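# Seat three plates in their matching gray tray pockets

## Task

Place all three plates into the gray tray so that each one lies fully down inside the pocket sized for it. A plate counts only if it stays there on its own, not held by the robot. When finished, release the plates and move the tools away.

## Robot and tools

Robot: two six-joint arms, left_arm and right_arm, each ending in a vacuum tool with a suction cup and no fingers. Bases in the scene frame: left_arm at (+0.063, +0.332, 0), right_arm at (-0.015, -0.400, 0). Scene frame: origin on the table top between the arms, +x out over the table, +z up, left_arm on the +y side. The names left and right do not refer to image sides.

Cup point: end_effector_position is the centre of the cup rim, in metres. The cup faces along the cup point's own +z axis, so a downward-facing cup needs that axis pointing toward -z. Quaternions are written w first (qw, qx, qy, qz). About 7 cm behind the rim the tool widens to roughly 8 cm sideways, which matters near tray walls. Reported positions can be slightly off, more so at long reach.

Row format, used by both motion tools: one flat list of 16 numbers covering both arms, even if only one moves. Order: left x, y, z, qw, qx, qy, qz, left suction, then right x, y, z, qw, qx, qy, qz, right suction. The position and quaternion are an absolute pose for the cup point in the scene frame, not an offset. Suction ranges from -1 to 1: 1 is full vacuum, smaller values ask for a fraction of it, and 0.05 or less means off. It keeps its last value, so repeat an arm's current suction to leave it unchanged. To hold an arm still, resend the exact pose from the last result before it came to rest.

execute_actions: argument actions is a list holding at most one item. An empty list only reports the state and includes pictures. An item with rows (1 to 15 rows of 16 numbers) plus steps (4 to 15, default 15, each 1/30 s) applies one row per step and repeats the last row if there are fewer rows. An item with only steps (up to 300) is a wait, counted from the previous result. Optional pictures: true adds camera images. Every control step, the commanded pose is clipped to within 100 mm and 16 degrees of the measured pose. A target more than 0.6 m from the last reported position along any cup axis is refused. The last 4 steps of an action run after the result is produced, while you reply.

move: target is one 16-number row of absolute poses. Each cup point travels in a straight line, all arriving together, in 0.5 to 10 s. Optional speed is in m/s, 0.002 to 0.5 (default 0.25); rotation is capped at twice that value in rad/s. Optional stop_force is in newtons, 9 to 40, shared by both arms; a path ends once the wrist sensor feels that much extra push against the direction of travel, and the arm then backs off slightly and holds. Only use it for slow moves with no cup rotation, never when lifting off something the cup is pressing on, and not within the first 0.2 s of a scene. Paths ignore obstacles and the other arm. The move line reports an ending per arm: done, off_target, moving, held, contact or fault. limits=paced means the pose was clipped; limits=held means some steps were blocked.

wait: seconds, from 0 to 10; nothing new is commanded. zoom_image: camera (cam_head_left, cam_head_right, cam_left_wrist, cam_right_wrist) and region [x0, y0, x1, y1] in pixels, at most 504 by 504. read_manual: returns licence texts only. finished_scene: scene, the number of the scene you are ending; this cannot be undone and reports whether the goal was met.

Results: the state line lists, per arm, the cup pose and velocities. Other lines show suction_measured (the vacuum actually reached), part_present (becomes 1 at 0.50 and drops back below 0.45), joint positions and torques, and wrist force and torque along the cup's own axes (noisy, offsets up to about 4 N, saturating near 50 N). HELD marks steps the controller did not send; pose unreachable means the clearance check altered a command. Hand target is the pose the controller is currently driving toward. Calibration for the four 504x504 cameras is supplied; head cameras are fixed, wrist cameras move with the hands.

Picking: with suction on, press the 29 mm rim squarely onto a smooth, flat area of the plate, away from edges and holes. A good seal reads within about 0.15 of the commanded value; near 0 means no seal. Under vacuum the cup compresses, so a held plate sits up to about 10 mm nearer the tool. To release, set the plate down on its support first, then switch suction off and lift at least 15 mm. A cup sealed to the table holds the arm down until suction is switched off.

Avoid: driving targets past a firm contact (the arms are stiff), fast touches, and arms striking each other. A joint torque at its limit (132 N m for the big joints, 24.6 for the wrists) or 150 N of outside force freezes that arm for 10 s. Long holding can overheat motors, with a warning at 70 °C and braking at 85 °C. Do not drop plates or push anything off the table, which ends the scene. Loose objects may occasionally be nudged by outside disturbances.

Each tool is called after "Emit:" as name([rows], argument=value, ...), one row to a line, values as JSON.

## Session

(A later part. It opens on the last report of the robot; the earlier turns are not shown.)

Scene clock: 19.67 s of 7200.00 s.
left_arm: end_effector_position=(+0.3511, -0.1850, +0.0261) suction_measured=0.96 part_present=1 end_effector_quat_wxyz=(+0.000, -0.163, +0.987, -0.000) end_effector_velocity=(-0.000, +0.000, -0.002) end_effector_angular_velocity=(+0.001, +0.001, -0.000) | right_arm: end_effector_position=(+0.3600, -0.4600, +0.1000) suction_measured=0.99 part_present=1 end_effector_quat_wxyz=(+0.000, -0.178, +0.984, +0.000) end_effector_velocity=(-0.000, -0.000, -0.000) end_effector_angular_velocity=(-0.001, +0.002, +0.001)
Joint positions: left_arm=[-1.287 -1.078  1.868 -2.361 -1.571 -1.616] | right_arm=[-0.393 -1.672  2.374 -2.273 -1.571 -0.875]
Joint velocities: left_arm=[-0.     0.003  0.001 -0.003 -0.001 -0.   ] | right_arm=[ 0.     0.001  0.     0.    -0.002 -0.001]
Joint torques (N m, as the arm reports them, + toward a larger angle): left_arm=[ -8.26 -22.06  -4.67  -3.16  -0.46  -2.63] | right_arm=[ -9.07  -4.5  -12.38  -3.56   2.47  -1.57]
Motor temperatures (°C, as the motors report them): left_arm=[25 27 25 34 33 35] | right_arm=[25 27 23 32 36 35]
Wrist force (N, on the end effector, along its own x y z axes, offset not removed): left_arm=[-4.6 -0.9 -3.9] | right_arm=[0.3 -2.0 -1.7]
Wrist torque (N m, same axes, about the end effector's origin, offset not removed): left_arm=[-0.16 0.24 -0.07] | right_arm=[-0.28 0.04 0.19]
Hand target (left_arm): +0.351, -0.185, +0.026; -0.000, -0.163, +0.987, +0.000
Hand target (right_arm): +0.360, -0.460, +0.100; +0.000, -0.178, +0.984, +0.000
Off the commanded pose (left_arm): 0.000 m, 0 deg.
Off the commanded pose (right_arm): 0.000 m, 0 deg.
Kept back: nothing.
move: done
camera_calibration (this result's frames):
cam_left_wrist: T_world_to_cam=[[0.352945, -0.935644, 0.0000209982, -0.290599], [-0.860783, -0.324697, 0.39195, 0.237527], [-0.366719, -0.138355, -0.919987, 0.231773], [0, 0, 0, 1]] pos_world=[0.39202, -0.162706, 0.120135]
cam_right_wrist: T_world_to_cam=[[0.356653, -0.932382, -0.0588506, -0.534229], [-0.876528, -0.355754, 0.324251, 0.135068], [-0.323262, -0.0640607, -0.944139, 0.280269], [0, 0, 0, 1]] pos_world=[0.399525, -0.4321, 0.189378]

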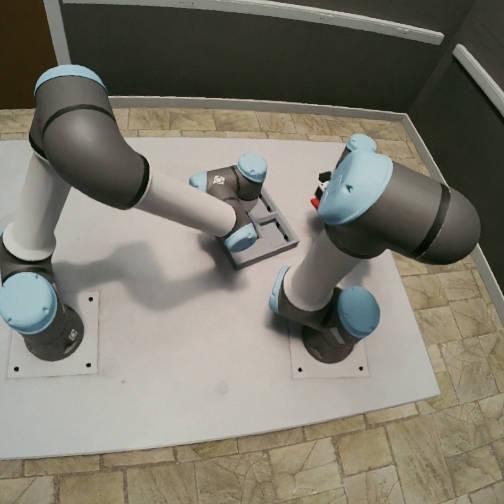

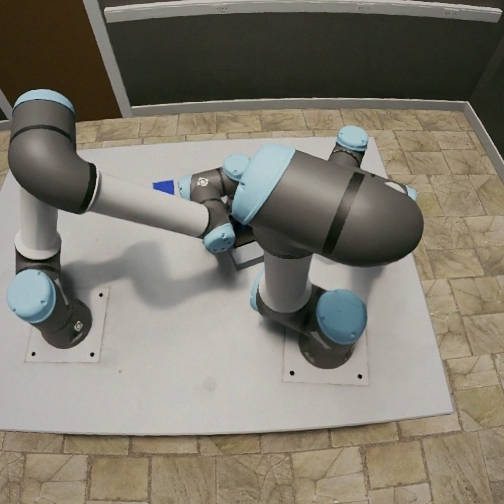

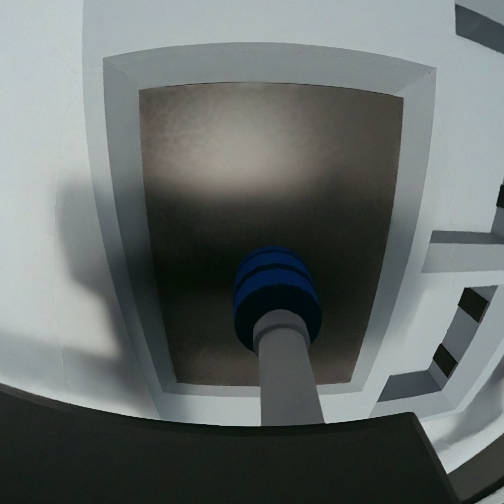

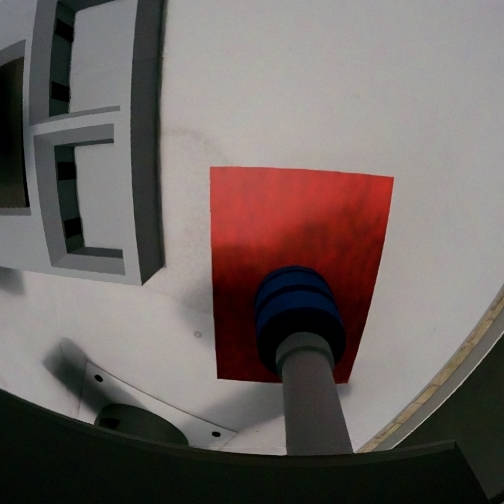

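Emit:
move(target=[0.3539, -0.1839, 0.026, 0, -0.1625, 0.9867, 0, 1, 0.36, -0.46, 0.10, 0, -0.1779, 0.984, 0, 1], speed=0.01)

Scene clock: 20.60 s of 7200.00 s.
left_arm: end_effector_position=(+0.3538, -0.1839, +0.0260) suction_measured=0.96 part_present=1 end_effector_quat_wxyz=(+0.000, -0.162, +0.987, -0.000) end_effector_velocity=(+0.001, +0.001, -0.000) end_effector_angular_velocity=(+0.001, +0.000, +0.000) | right_arm: end_effector_position=(+0.3600, -0.4600, +0.1000) suction_measured=0.99 part_present=1 end_effector_quat_wxyz=(+0.000, -0.178, +0.984, +0.000) end_effector_velocity=(+0.000, +0.000, +0.000) end_effector_angular_velocity=(+0.000, -0.001, -0.000)
Joint positions: left_arm=[-1.282 -1.077  1.867 -2.361 -1.571 -1.611] | right_arm=[-0.393 -1.672  2.374 -2.273 -1.571 -0.875]
Joint velocities: left_arm=[ 0.002  0.001 -0.     0.     0.     0.002] | right_arm=[-0.    -0.001 -0.     0.     0.001  0.   ]
Joint torques (N m, as the arm reports them, + toward a larger angle): left_arm=[  8.06 -24.42 -28.41  -0.7    0.26   2.98] | right_arm=[-10.32  -5.14 -12.63  -3.35   2.73  -1.64]
Motor temperatures (°C, as the motors report them): left_arm=[25 27 25 34 33 35] | right_arm=[25 27 23 32 36 35]
Wrist force (N, on the end effector, along its own x y z axes, offset not removed): left_arm=[2.9 -2.6 0.7] | right_arm=[-0.5 -3.2 2.9]
Wrist torque (N m, same axes, about the end effector's origin, offset not removed): left_arm=[-0.53 -0.13 -0.13] | right_arm=[-0.23 0.03 -0.13]
Hand target (left_arm): +0.354, -0.184, +0.026; +0.000, -0.163, +0.987, -0.000
Hand target (right_arm): +0.360, -0.460, +0.100; +0.000, -0.178, +0.984, +0.000
Off the commanded pose (left_arm): 0.000 m, 0 deg.
Off the commanded pose (right_arm): 0.000 m, 0 deg.
Kept back: nothing.
move: done
camera_calibration (this result's frames):
cam_left_wrist: T_world_to_cam=[[0.35291, -0.935657, -0.0000390057, -0.290527], [-0.860789, -0.324687, 0.391945, 0.240273], [-0.366739, -0.138288, -0.919988, 0.232823], [0, 0, 0, 1]] pos_world=[0.394739, -0.161623, 0.120009]
cam_right_wrist: T_world_to_cam=[[0.356653, -0.932382, -0.0588507, -0.534229], [-0.876528, -0.355754, 0.324251, 0.135067], [-0.323262, -0.0640607, -0.944139, 0.280269], [0, 0, 0, 1]] pos_world=[0.399525, -0.4321, 0.189377]

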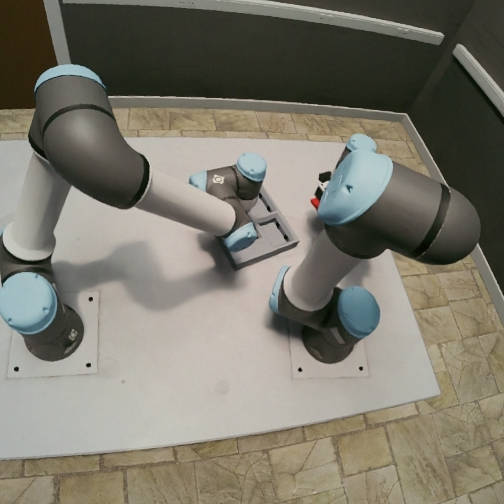

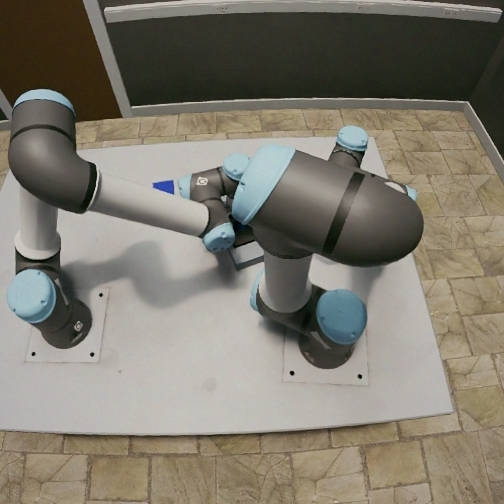

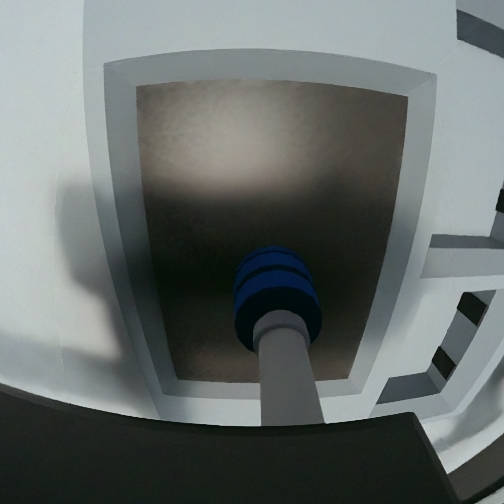

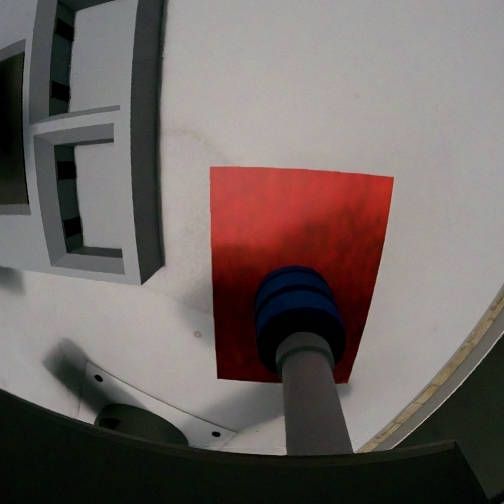

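Emit:
move(target=[0.3539, -0.1839, 0.016, 0, -0.1625, 0.9867, 0, 1, 0.36, -0.46, 0.10, 0, -0.1779, 0.984, 0, 1], speed=0.01, stop_force=15)

Scene clock: 22.07 s of 7200.00 s.
left_arm: end_effector_position=(+0.3539, -0.1839, +0.0161) suction_measured=0.96 part_present=1 end_effector_quat_wxyz=(+0.000, -0.163, +0.987, -0.000) end_effector_velocity=(-0.000, +0.000, -0.003) end_effector_angular_velocity=(+0.002, +0.002, +0.000) | right_arm: end_effector_position=(+0.3600, -0.4600, +0.1000) suction_measured=1.00 part_present=1 end_effector_quat_wxyz=(+0.000, -0.178, +0.984, +0.000) end_effector_velocity=(+0.000, +0.000, +0.000) end_effector_angular_velocity=(+0.000, -0.001, +0.001)
Joint positions: left_arm=[-1.282 -1.059  1.872 -2.384 -1.571 -1.611] | right_arm=[-0.393 -1.672  2.374 -2.273 -1.571 -0.875]
Joint velocities: left_arm=[ 0.001  0.004  0.001 -0.003 -0.001  0.   ] | right_arm=[ 0.    -0.001 -0.    -0.     0.001 -0.001]
Joint torques (N m, as the arm reports them, + toward a larger angle): left_arm=[  9.26 -21.29  -4.99  -3.25   0.32   2.76] | right_arm=[ -8.73  -5.3  -12.55  -3.29   2.54  -2.  ]
Motor temperatures (°C, as the motors report them): left_arm=[25 27 25 34 33 35] | right_arm=[25 27 23 32 36 35]
Wrist force (N, on the end effector, along its own x y z axes, offset not removed): left_arm=[0.6 1.1 -9.6] | right_arm=[-0.5 -4.6 0.3]
Wrist torque (N m, same axes, about the end effector's origin, offset not removed): left_arm=[-0.47 0.29 -0.21] | right_arm=[-0.52 -0.21 -0.17]
Hand target (left_arm): +0.354, -0.184, +0.016; +0.000, -0.163, +0.987, +0.000
Hand target (right_arm): +0.360, -0.460, +0.100; +0.000, -0.178, +0.984, +0.000
Off the commanded pose (left_arm): 0.000 m, 0 deg.
Off the commanded pose (right_arm): 0.000 m, 0 deg.
Kept back: nothing.
move: done
camera_calibration (this result's frames):
cam_left_wrist: T_world_to_cam=[[0.352944, -0.935645, -0.0000323752, -0.290548], [-0.860777, -0.324716, 0.391946, 0.244216], [-0.366733, -0.138307, -0.919988, 0.223749], [0, 0, 0, 1]] pos_world=[0.394819, -0.161603, 0.110118]
cam_right_wrist: T_world_to_cam=[[0.356653, -0.932382, -0.0588505, -0.534229], [-0.876528, -0.355754, 0.324251, 0.135067], [-0.323262, -0.0640609, -0.944139, 0.280269], [0, 0, 0, 1]] pos_world=[0.399525, -0.4321, 0.189378]

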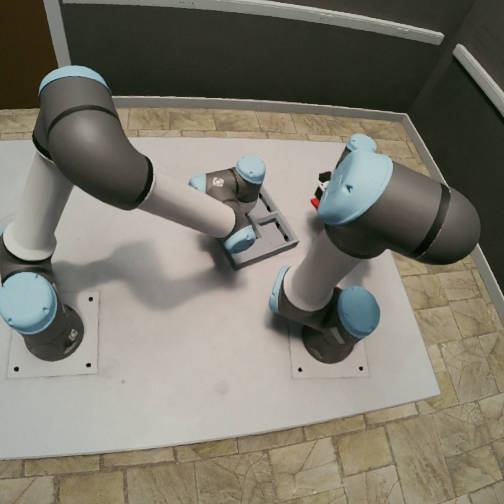

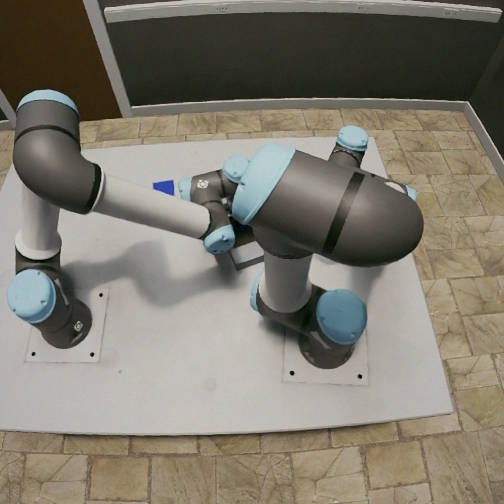

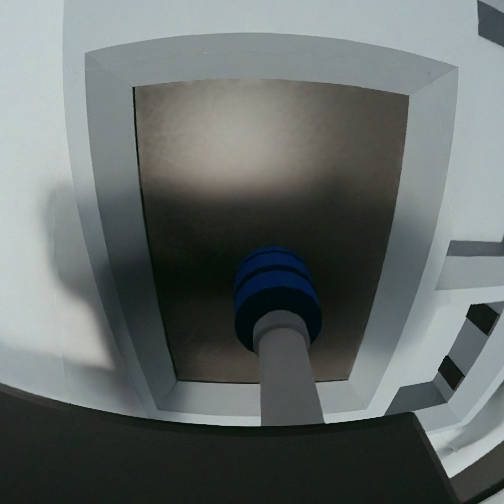

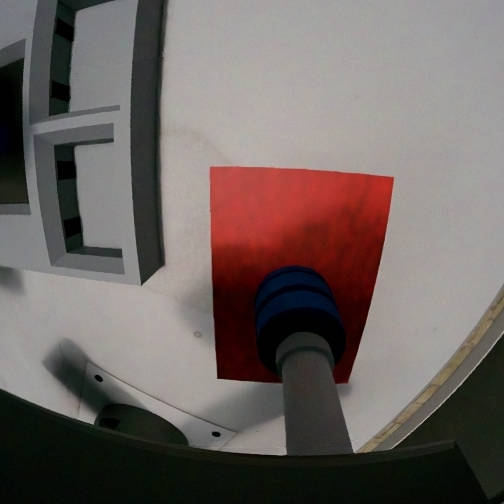

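Emit:
move(target=[0.3536, -0.1830, 0.002, 0, -0.1625, 0.9867, 0, 1, 0.36, -0.46, 0.10, 0, -0.1779, 0.984, 0, 1], speed=0.008, stop_force=20)

Scene clock: 24.23 s of 7200.00 s.
left_arm: end_effector_position=(+0.3537, -0.1831, +0.0035) suction_measured=0.96 part_present=1 end_effector_quat_wxyz=(+0.000, -0.163, +0.987, -0.000) end_effector_velocity=(-0.000, +0.000, +0.001) end_effector_angular_velocity=(+0.004, +0.000, -0.001) | right_arm: end_effector_position=(+0.3600, -0.4600, +0.1000) suction_measured=0.98 part_present=1 end_effector_quat_wxyz=(+0.000, -0.178, +0.984, +0.000) end_effector_velocity=(+0.000, +0.000, -0.000) end_effector_angular_velocity=(+0.001, +0.000, +0.001)
Joint positions: left_arm=[-1.282 -1.038  1.881 -2.414 -1.571 -1.611] | right_arm=[-0.393 -1.672  2.374 -2.273 -1.571 -0.875]
Joint velocities: left_arm=[-0.    -0.002 -0.002  0.008  0.001  0.   ] | right_arm=[-0.     0.001 -0.     0.     0.001 -0.002]
Joint torques (N m, as the arm reports them, + toward a larger angle): left_arm=[  0.59 -22.98 -12.05   2.07   0.44  -2.79] | right_arm=[ -7.89  -4.6  -13.24  -3.5    2.38  -1.87]
Motor temperatures (°C, as the motors report them): left_arm=[25 27 25 34 33 35] | right_arm=[25 27 23 32 36 35]
Wrist force (N, on the end effector, along its own x y z axes, offset not removed): left_arm=[-2.7 6.0 -50.0] | right_arm=[-1.6 -2.2 -2.0]
Wrist torque (N m, same axes, about the end effector's origin, offset not removed): left_arm=[-0.21 0.37 -0.11] | right_arm=[-0.14 0.09 0.01]
Hand target (left_arm): +0.354, -0.183, +0.004; +0.000, -0.163, +0.987, -0.000
Hand target (right_arm): +0.360, -0.460, +0.100; +0.000, -0.178, +0.984, +0.000
Off the commanded pose (left_arm): 0.001 m, 0 deg.
Off the commanded pose (right_arm): 0.000 m, 0 deg.
Kept back: nothing.
move: contact (left_arm)
camera_calibration (this result's frames):
cam_left_wrist: T_world_to_cam=[[0.352943, -0.935645, -0.0000155812, -0.289659], [-0.860779, -0.324709, 0.391947, 0.249237], [-0.366728, -0.138322, -0.919988, 0.212134], [0, 0, 0, 1]] pos_world=[0.394566, -0.160746, 0.0974683]
cam_right_wrist: T_world_to_cam=[[0.356653, -0.932382, -0.0588507, -0.534229], [-0.876528, -0.355754, 0.324251, 0.135067], [-0.323262, -0.0640607, -0.944139, 0.280269], [0, 0, 0, 1]] pos_world=[0.399525, -0.4321, 0.189377]

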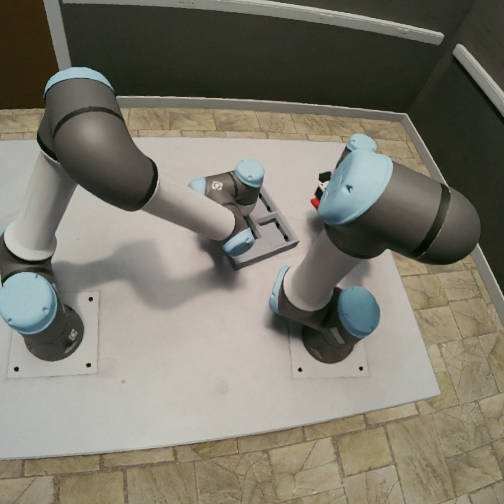

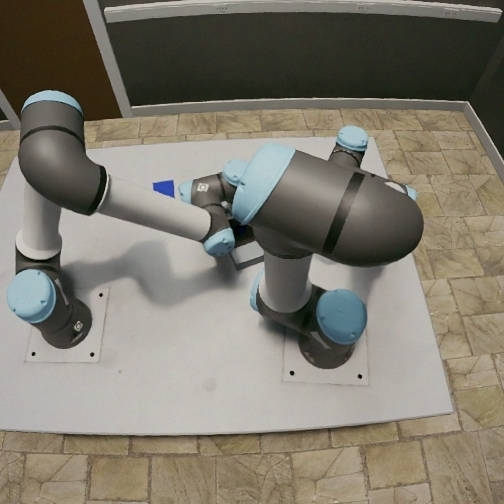

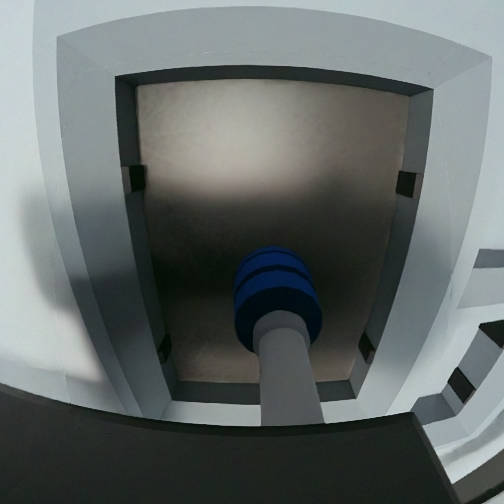

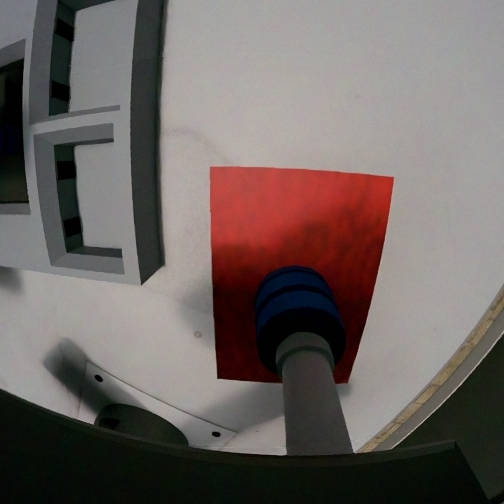

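Emit:
move(target=[0.3536, -0.1830, 0.07, 0, -0.1625, 0.9867, 0, 0, 0.36, -0.46, 0.10, 0, -0.1779, 0.984, 0, 1], speed=0.15)

Emit:
move(target=[0.5241, 0.0777, 0.06, 0, -0.0628, 0.998, 0, 0, 0.3281, -0.3065, 0.038, 0, -0.1779, 0.984, 0, 1], speed=0.3)

Scene clock: 25.57 s of 7200.00 s.
left_arm: end_effector_position=(+0.3536, -0.1829, +0.0699) suction_measured=0.00 part_present=0 end_effector_quat_wxyz=(-0.000, -0.163, +0.987, +0.000) end_effector_velocity=(+0.000, +0.000, +0.001) end_effector_angular_velocity=(-0.000, -0.000, +0.001) | right_arm: end_effector_position=(+0.3600, -0.4600, +0.1000) suction_measured=1.00 part_present=1 end_effector_quat_wxyz=(+0.000, -0.178, +0.984, +0.000) end_effector_velocity=(+0.000, +0.000, +0.000) end_effector_angular_velocity=(+0.001, -0.001, -0.000)
Joint positions: left_arm=[-1.282 -1.151  1.837 -2.257 -1.571 -1.611] | right_arm=[-0.393 -1.672  2.374 -2.273 -1.571 -0.875]
Joint velocities: left_arm=[ 0.    -0.002 -0.001  0.003  0.    -0.001] | right_arm=[ 0.    -0.    -0.    -0.     0.001  0.   ]
Joint torques (N m, as the arm reports them, + toward a larger angle): left_arm=[  1.29 -45.9  -30.61  -0.94   1.46   0.22] | right_arm=[ -8.88  -5.04 -12.52  -3.33   2.36  -1.73]
Motor temperatures (°C, as the motors report them): left_arm=[25 27 25 34 33 35] | right_arm=[25 27 23 32 36 35]
Wrist force (N, on the end effector, along its own x y z axes, offset not removed): left_arm=[-0.5 0.4 0.3] | right_arm=[-3.7 -0.7 -4.4]
Wrist torque (N m, same axes, about the end effector's origin, offset not removed): left_arm=[0.03 0.24 -0.03] | right_arm=[-0.14 0.35 0.04]
Hand target (left_arm): +0.354, -0.183, +0.070; -0.000, -0.163, +0.987, -0.000
Hand target (right_arm): +0.360, -0.460, +0.100; +0.000, -0.178, +0.984, +0.000
Off the commanded pose (left_arm): 0.000 m, 0 deg.
Off the commanded pose (right_arm): 0.000 m, 0 deg.
Kept back: nothing.
move: done
camera_calibration (this result's frames):
cam_left_wrist: T_world_to_cam=[[0.352963, -0.935637, -0.0000716666, -0.289485], [-0.860767, -0.324749, 0.391943, 0.223194], [-0.36674, -0.13828, -0.919989, 0.27331], [0, 0, 0, 1]] pos_world=[0.394529, -0.160578, 0.163942]
cam_right_wrist: T_world_to_cam=[[0.356653, -0.932382, -0.0588508, -0.534229], [-0.876527, -0.355754, 0.324251, 0.135067], [-0.323262, -0.0640607, -0.944139, 0.280269], [0, 0, 0, 1]] pos_world=[0.399525, -0.4321, 0.189377]

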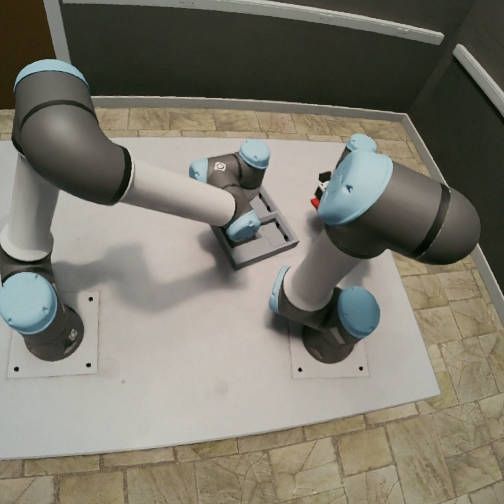

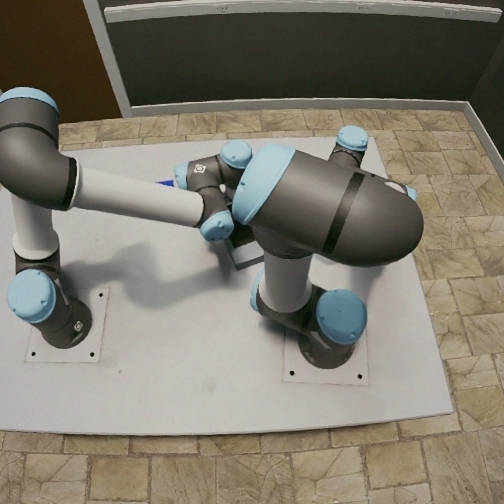

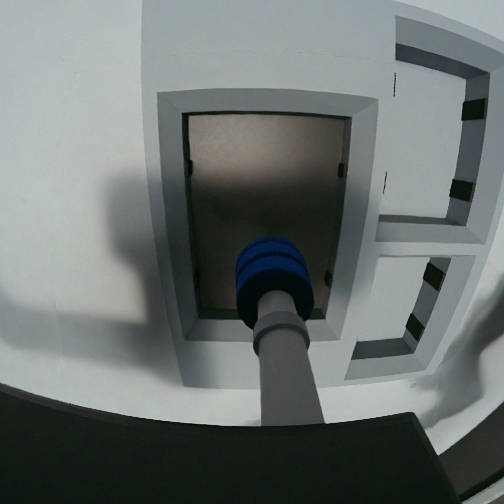

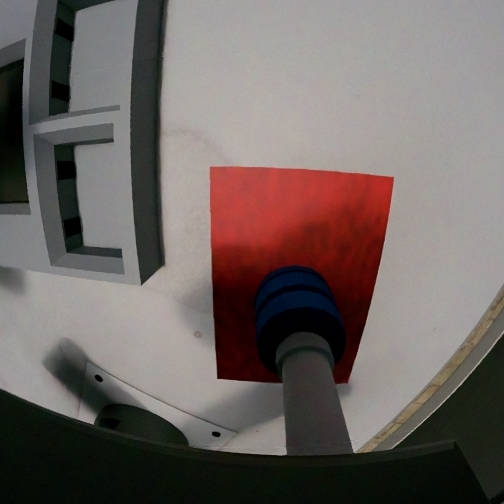

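Scene clock: 27.17 s of 7200.00 s.
left_arm: end_effector_position=(+0.5242, +0.0779, +0.0600) suction_measured=0.00 part_present=0 end_effector_quat_wxyz=(+0.001, -0.063, +0.998, +0.000) end_effector_velocity=(+0.001, +0.001, -0.001) end_effector_angular_velocity=(+0.001, +0.002, -0.001) | right_arm: end_effector_position=(+0.3281, -0.3066, +0.0380) suction_measured=1.00 part_present=1 end_effector_quat_wxyz=(+0.000, -0.178, +0.984, +0.000) end_effector_velocity=(+0.000, +0.001, -0.000) end_effector_angular_velocity=(+0.001, -0.001, -0.000)
Joint positions: left_arm=[-0.758 -1.26   2.037 -2.349 -1.569 -0.886] | right_arm=[ 0.005 -1.571  2.514 -2.514 -1.571 -0.477]
Joint velocities: left_arm=[ 0.003  0.002 -0.001  0.001 -0.001  0.004] | right_arm=[ 0.002  0.001 -0.001 -0.002  0.001  0.003]
Joint torques (N m, as the arm reports them, + toward a larger angle): left_arm=[  7.75 -16.42 -30.04  -0.65  -1.62   2.86] | right_arm=[  8.43  -5.88 -24.66  -3.66  -2.96   2.01]
Motor temperatures (°C, as the motors report them): left_arm=[25 27 25 34 33 35] | right_arm=[25 27 23 32 36 35]
Wrist force (N, on the end effector, along its own x y z axes, offset not removed): left_arm=[-1.7 -3.7 -0.3] | right_arm=[-0.3 -3.6 -3.1]
Wrist torque (N m, same axes, about the end effector's origin, offset not removed): left_arm=[-0.62 0.30 0.01] | right_arm=[-0.67 0.18 -0.03]
Hand target (left_arm): +0.524, +0.078, +0.060; +0.001, -0.063, +0.998, +0.000
Hand target (right_arm): +0.328, -0.307, +0.038; +0.000, -0.178, +0.984, -0.000
Off the commanded pose (left_arm): 0.000 m, 0 deg.
Off the commanded pose (right_arm): 0.000 m, 0 deg.
Kept back: nothing.
move: done
camera_calibration (this result's frames):
cam_left_wrist: T_world_to_cam=[[0.159341, -0.987224, -0.0001673, -0.000216151], [-0.908859, -0.146759, 0.390432, 0.470088], [-0.385468, -0.0620598, -0.920632, 0.366703], [0, 0, 0, 1]] pos_world=[0.56863, 0.0915337, 0.154061]
cam_right_wrist: T_world_to_cam=[[0.356694, -0.932371, -0.0587611, -0.383444], [-0.876685, -0.355796, 0.323778, 0.181857], [-0.322788, -0.0639746, -0.944307, 0.22118], [0, 0, 0, 1]] pos_world=[0.367598, -0.278658, 0.127448]

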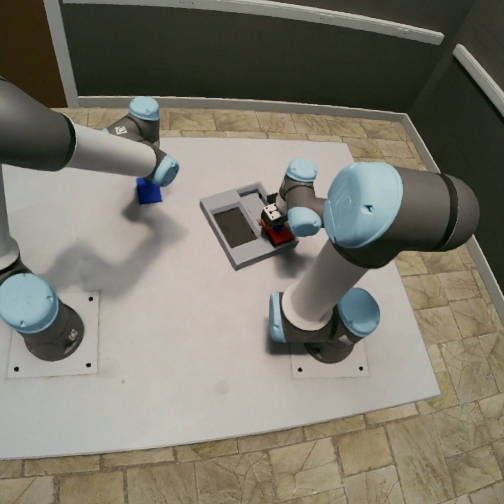

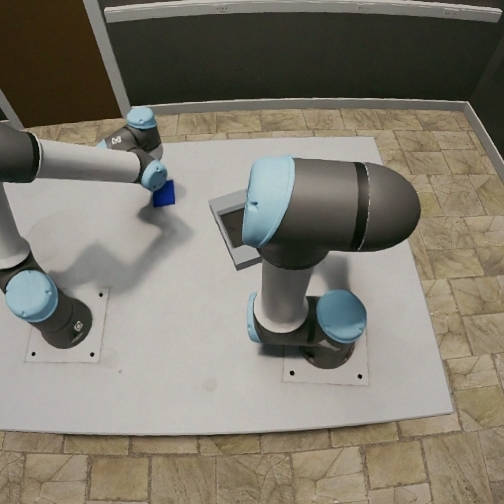

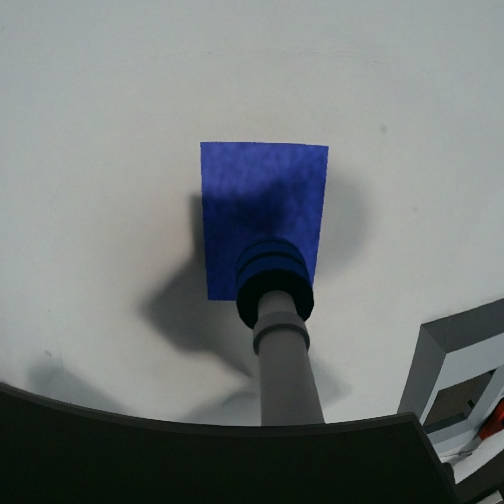

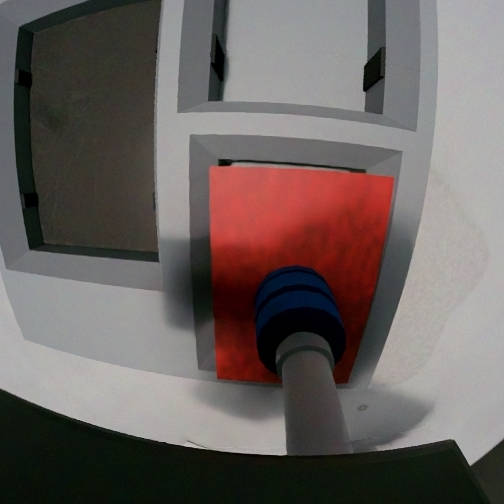

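Emit:
zoom_image(camera="cam_right_wrist", region=[170, 110, 430, 260])

Emit:
zoom_image(camera="cam_right_wrist", region=[170, 270, 430, 420])

Region (170, 110, 430, 260) of cam_right_wrist's 504x504 image, scaled by 1.938, with more detail than that image has; it fills the top 291 rows of this view, and the rest is white.

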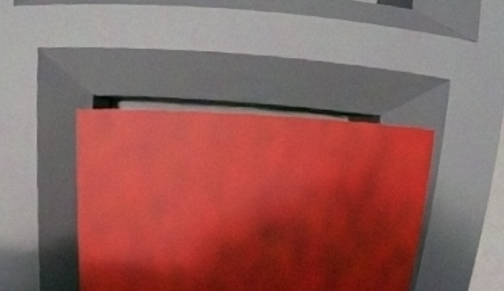

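Region (170, 270, 430, 420) of cam_right_wrist's 504x504 image, scaled by 1.938, with more detail than that image has; it fills the top 291 rows of this view, and the rest is white.

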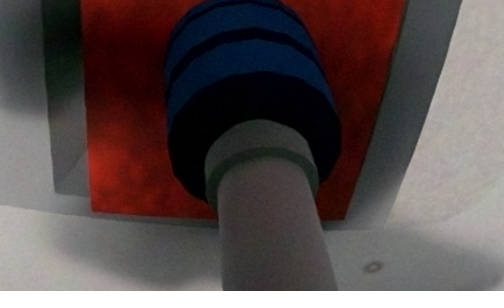

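Emit:
move(target=[0.5225, 0.0785, 0.02, 0, -0.0628, 0.998, 0, 0, 0.3291, -0.3042, 0.028, 0, -0.1668, 0.986, 0, 1], speed=0.06)

Scene clock: 29.73 s of 7200.00 s.
left_arm: end_effector_position=(+0.5225, +0.0785, +0.0201) suction_measured=0.00 part_present=0 end_effector_quat_wxyz=(-0.000, -0.063, +0.998, -0.000) end_effector_velocity=(+0.000, +0.000, -0.001) end_effector_angular_velocity=(-0.000, +0.000, +0.000) | right_arm: end_effector_position=(+0.3291, -0.3042, +0.0280) suction_measured=1.00 part_present=1 end_effector_quat_wxyz=(+0.000, -0.167, +0.986, +0.000) end_effector_velocity=(+0.000, -0.000, -0.000) end_effector_angular_velocity=(-0.001, -0.001, +0.001)
Joint positions: left_arm=[-0.759 -1.184  2.071 -2.457 -1.571 -0.887] | right_arm=[ 0.012 -1.534  2.52  -2.557 -1.571 -0.447]
Joint velocities: left_arm=[ 0.     0.003  0.001 -0.004 -0.    -0.   ] | right_arm=[ 0.     0.001  0.    -0.002 -0.001 -0.   ]
Joint torques (N m, as the arm reports them, + toward a larger angle): left_arm=[ -8.75 -17.77  -5.56  -3.03  -1.68  -3.09] | right_arm=[ 8.22 -6.9  -7.36 -3.39 -3.23  1.6 ]
Motor temperatures (°C, as the motors report them): left_arm=[25 27 25 34 33 35] | right_arm=[25 27 23 32 36 35]
Wrist force (N, on the end effector, along its own x y z axes, offset not removed): left_arm=[-0.9 -3.1 0.7] | right_arm=[-1.3 -8.0 -1.0]
Wrist torque (N m, same axes, about the end effector's origin, offset not removed): left_arm=[-0.61 0.11 -0.06] | right_arm=[-1.27 0.51 -0.07]
Hand target (left_arm): +0.523, +0.078, +0.020; -0.000, -0.063, +0.998, -0.000
Hand target (right_arm): +0.329, -0.304, +0.028; +0.000, -0.167, +0.986, +0.000
Off the commanded pose (left_arm): 0.000 m, 0 deg.
Off the commanded pose (right_arm): 0.000 m, 0 deg.
Kept back: nothing.
move: done
camera_calibration (this result's frames):
cam_left_wrist: T_world_to_cam=[[0.159275, -0.987234, -0.0000492637, 0.000675986], [-0.908241, -0.14655, 0.391945, 0.483838], [-0.386949, -0.0623823, -0.919989, 0.330143], [0, 0, 0, 1]] pos_world=[0.567082, 0.092169, 0.11409]
cam_right_wrist: T_world_to_cam=[[0.335586, -0.94017, -0.0588528, -0.377616], [-0.884312, -0.335945, 0.324243, 0.195324], [-0.324615, -0.056767, -0.944141, 0.214973], [0, 0, 0, 1]] pos_world=[0.369234, -0.277202, 0.117409]

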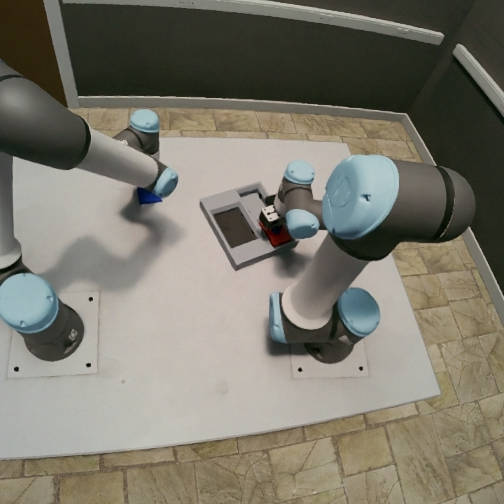

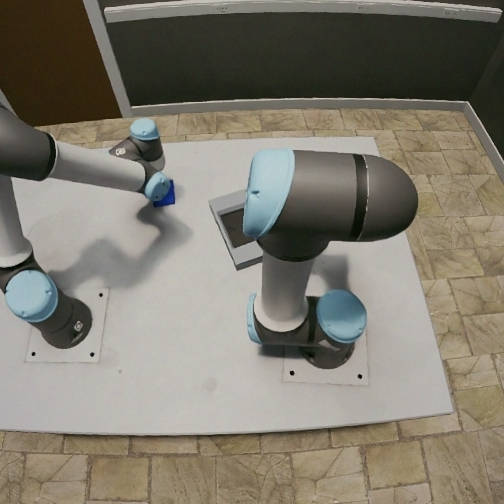

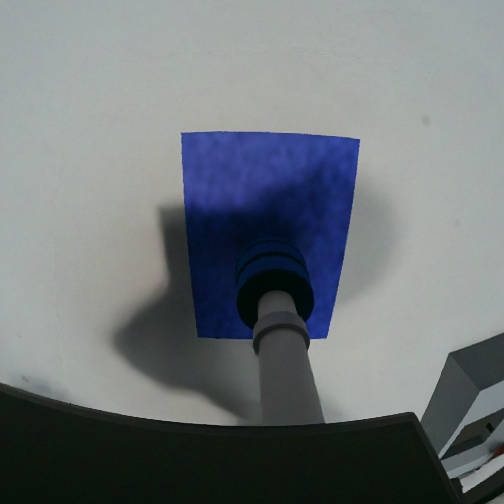

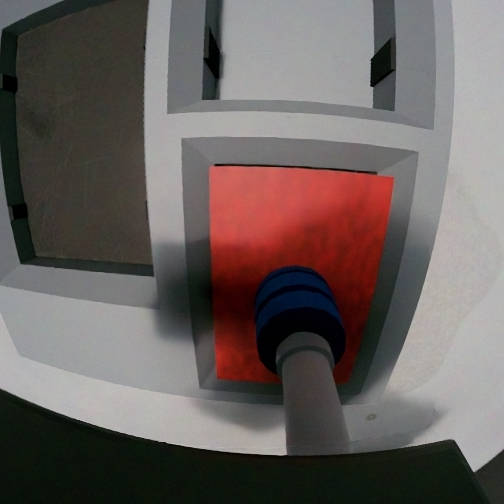

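Emit:
move(target=[0.5225, 0.0785, 0.002, 0, -0.0628, 0.998, 0, 1, 0.3291, -0.3042, 0.012, 0, -0.1668, 0.986, 0, 1], speed=0.012, stop_force=18)

Scene clock: 31.70 s of 7200.00 s.
left_arm: end_effector_position=(+0.5225, +0.0785, +0.0021) suction_measured=0.94 part_present=1 end_effector_quat_wxyz=(-0.000, -0.063, +0.998, +0.000) end_effector_velocity=(-0.000, -0.000, -0.001) end_effector_angular_velocity=(-0.001, -0.000, -0.001) | right_arm: end_effector_position=(+0.3291, -0.3042, +0.0121) suction_measured=0.99 part_present=1 end_effector_quat_wxyz=(-0.000, -0.167, +0.986, +0.000) end_effector_velocity=(+0.000, +0.000, -0.001) end_effector_angular_velocity=(-0.000, -0.002, -0.002)
Joint positions: left_arm=[-0.759 -1.146  2.081 -2.506 -1.571 -0.887] | right_arm=[ 0.012 -1.479  2.535 -2.627 -1.571 -0.447]
Joint velocities: left_arm=[-0.001  0.003  0.001 -0.004 -0.001  0.   ] | right_arm=[ 0.     0.004  0.001 -0.007  0.     0.002]
Joint torques (N m, as the arm reports them, + toward a larger angle): left_arm=[ -7.66 -19.2   -4.51  -3.51  -1.58  -2.89] | right_arm=[ 5.62 -4.48 -5.54 -3.12 -3.01  1.29]
Motor temperatures (°C, as the motors report them): left_arm=[25 27 25 34 33 35] | right_arm=[25 27 23 32 36 35]
Wrist force (N, on the end effector, along its own x y z axes, offset not removed): left_arm=[-0.5 0.2 -0.4] | right_arm=[-3.6 2.1 -5.5]
Wrist torque (N m, same axes, about the end effector's origin, offset not removed): left_arm=[-0.18 0.10 0.03] | right_arm=[0.01 0.45 0.05]
Hand target (left_arm): +0.523, +0.078, +0.002; -0.000, -0.063, +0.998, +0.000
Hand target (right_arm): +0.329, -0.304, +0.012; -0.000, -0.167, +0.986, +0.000
Off the commanded pose (left_arm): 0.000 m, 0 deg.
Off the commanded pose (right_arm): 0.000 m, 0 deg.
Kept back: nothing.
move: done
camera_calibration (this result's frames):
cam_left_wrist: T_world_to_cam=[[0.159271, -0.987235, -0.0000582478, 0.000700377], [-0.908237, -0.146549, 0.391954, 0.49086], [-0.38696, -0.0623739, -0.919985, 0.313605], [0, 0, 0, 1]] pos_world=[0.567058, 0.0921873, 0.0961169]
cam_right_wrist: T_world_to_cam=[[0.335535, -0.940187, -0.0588648, -0.378531], [-0.884318, -0.335899, 0.324273, 0.200494], [-0.32465, -0.0567498, -0.94413, 0.199966], [0, 0, 0, 1]] pos_world=[0.36923, -0.277196, 0.101497]

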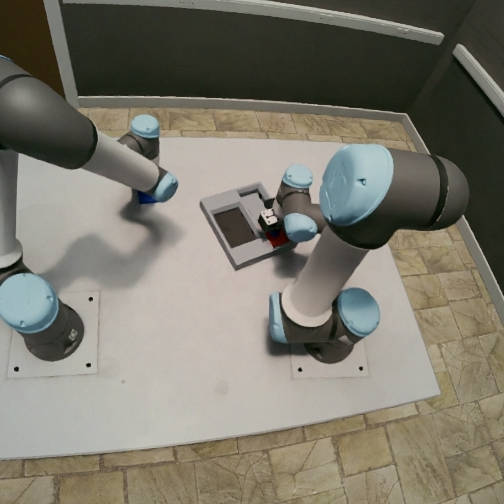

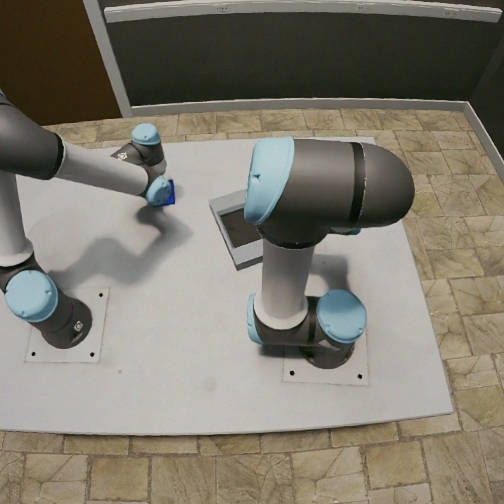

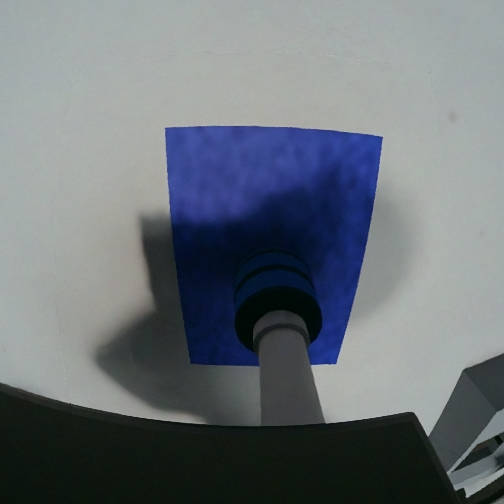

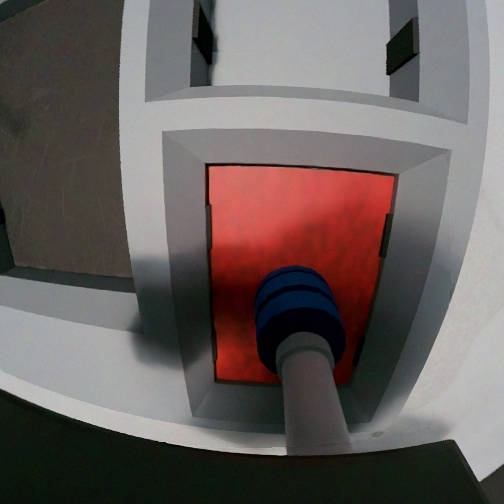

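Emit:
move(target=[0.5225, 0.0785, 0.08, 0, -0.0628, 0.998, 0, 1, 0.3291, -0.3042, -0.001, 0, -0.1668, 0.986, 0, 1], speed=0.04, stop_force=15)

Scene clock: 34.20 s of 7200.00 s.
left_arm: end_effector_position=(+0.5224, +0.0786, +0.0799) suction_measured=0.96 part_present=1 end_effector_quat_wxyz=(+0.000, -0.063, +0.998, -0.000) end_effector_velocity=(-0.000, -0.000, +0.002) end_effector_angular_velocity=(+0.000, -0.000, -0.001) | right_arm: end_effector_position=(+0.3291, -0.3042, +0.0029) suction_measured=0.99 part_present=1 end_effector_quat_wxyz=(+0.000, -0.167, +0.986, -0.000) end_effector_velocity=(-0.000, -0.000, -0.000) end_effector_angular_velocity=(-0.001, +0.001, +0.000)
Joint positions: left_arm=[-0.759 -1.299  2.023 -2.295 -1.571 -0.887] | right_arm=[ 0.012 -1.445  2.543 -2.669 -1.571 -0.447]
Joint velocities: left_arm=[-0.001 -0.003 -0.001  0.004  0.     0.   ] | right_arm=[-0.     0.001 -0.     0.    -0.001 -0.   ]
Joint torques (N m, as the arm reports them, + toward a larger angle): left_arm=[ -3.15 -38.5  -30.77  -0.8   -0.71   1.92] | right_arm=[  4.12 -18.2  -16.94   1.58  -3.32   0.93]
Motor temperatures (°C, as the motors report them): left_arm=[25 27 25 34 33 35] | right_arm=[25 27 23 32 36 35]
Wrist force (N, on the end effector, along its own x y z axes, offset not removed): left_arm=[-3.0 -3.1 -0.4] | right_arm=[5.1 4.5 -32.8]
Wrist torque (N m, same axes, about the end effector's origin, offset not removed): left_arm=[-0.63 0.41 -0.03] | right_arm=[-0.13 -0.31 -0.07]
Hand target (left_arm): +0.522, +0.079, +0.080; +0.000, -0.063, +0.998, -0.000
Hand target (right_arm): +0.329, -0.304, +0.003; +0.000, -0.167, +0.986, -0.000
Off the commanded pose (left_arm): 0.000 m, 0 deg.
Off the commanded pose (right_arm): 0.004 m, 0 deg.
Kept back: nothing.
move: contact (right_arm)
camera_calibration (this result's frames):
cam_left_wrist: T_world_to_cam=[[0.159271, -0.987235, -0.0000436467, 0.00080629], [-0.908242, -0.146544, 0.391944, 0.460282], [-0.386948, -0.0623856, -0.919989, 0.38518], [0, 0, 0, 1]] pos_world=[0.566964, 0.0922773, 0.173957]
cam_right_wrist: T_world_to_cam=[[0.33554, -0.940187, -0.0588307, -0.379087], [-0.884343, -0.335897, 0.324208, 0.203518], [-0.324577, -0.056758, -0.944155, 0.191234], [0, 0, 0, 1]] pos_world=[0.369249, -0.277198, 0.0922704]

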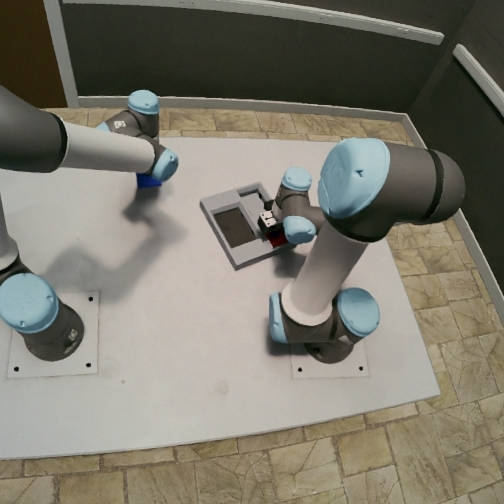

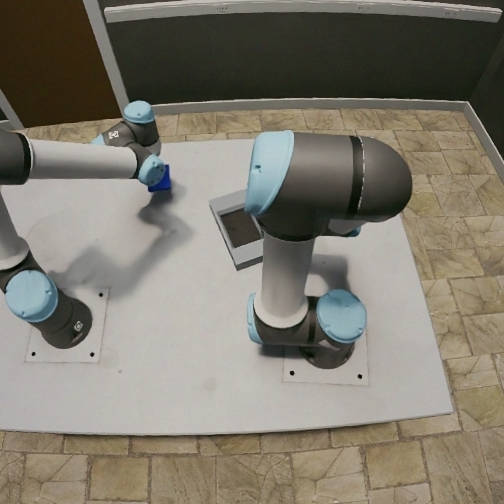

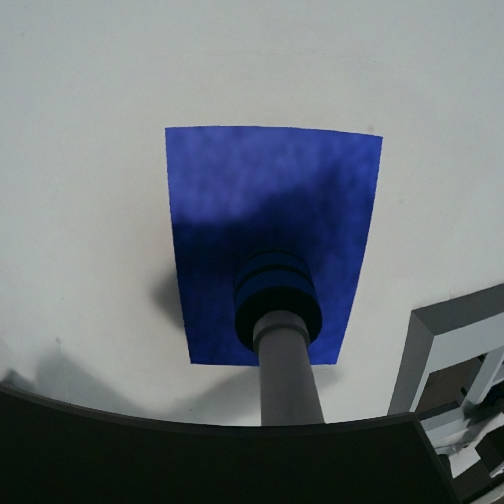

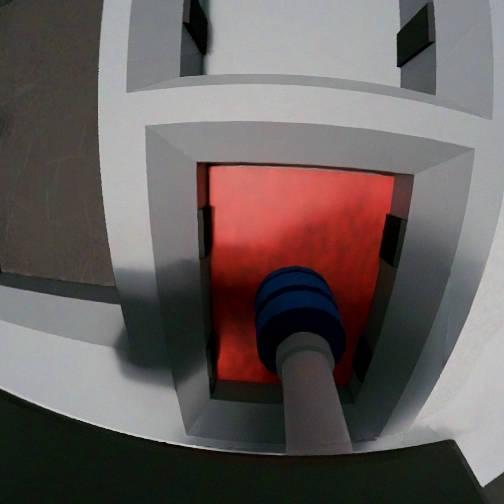

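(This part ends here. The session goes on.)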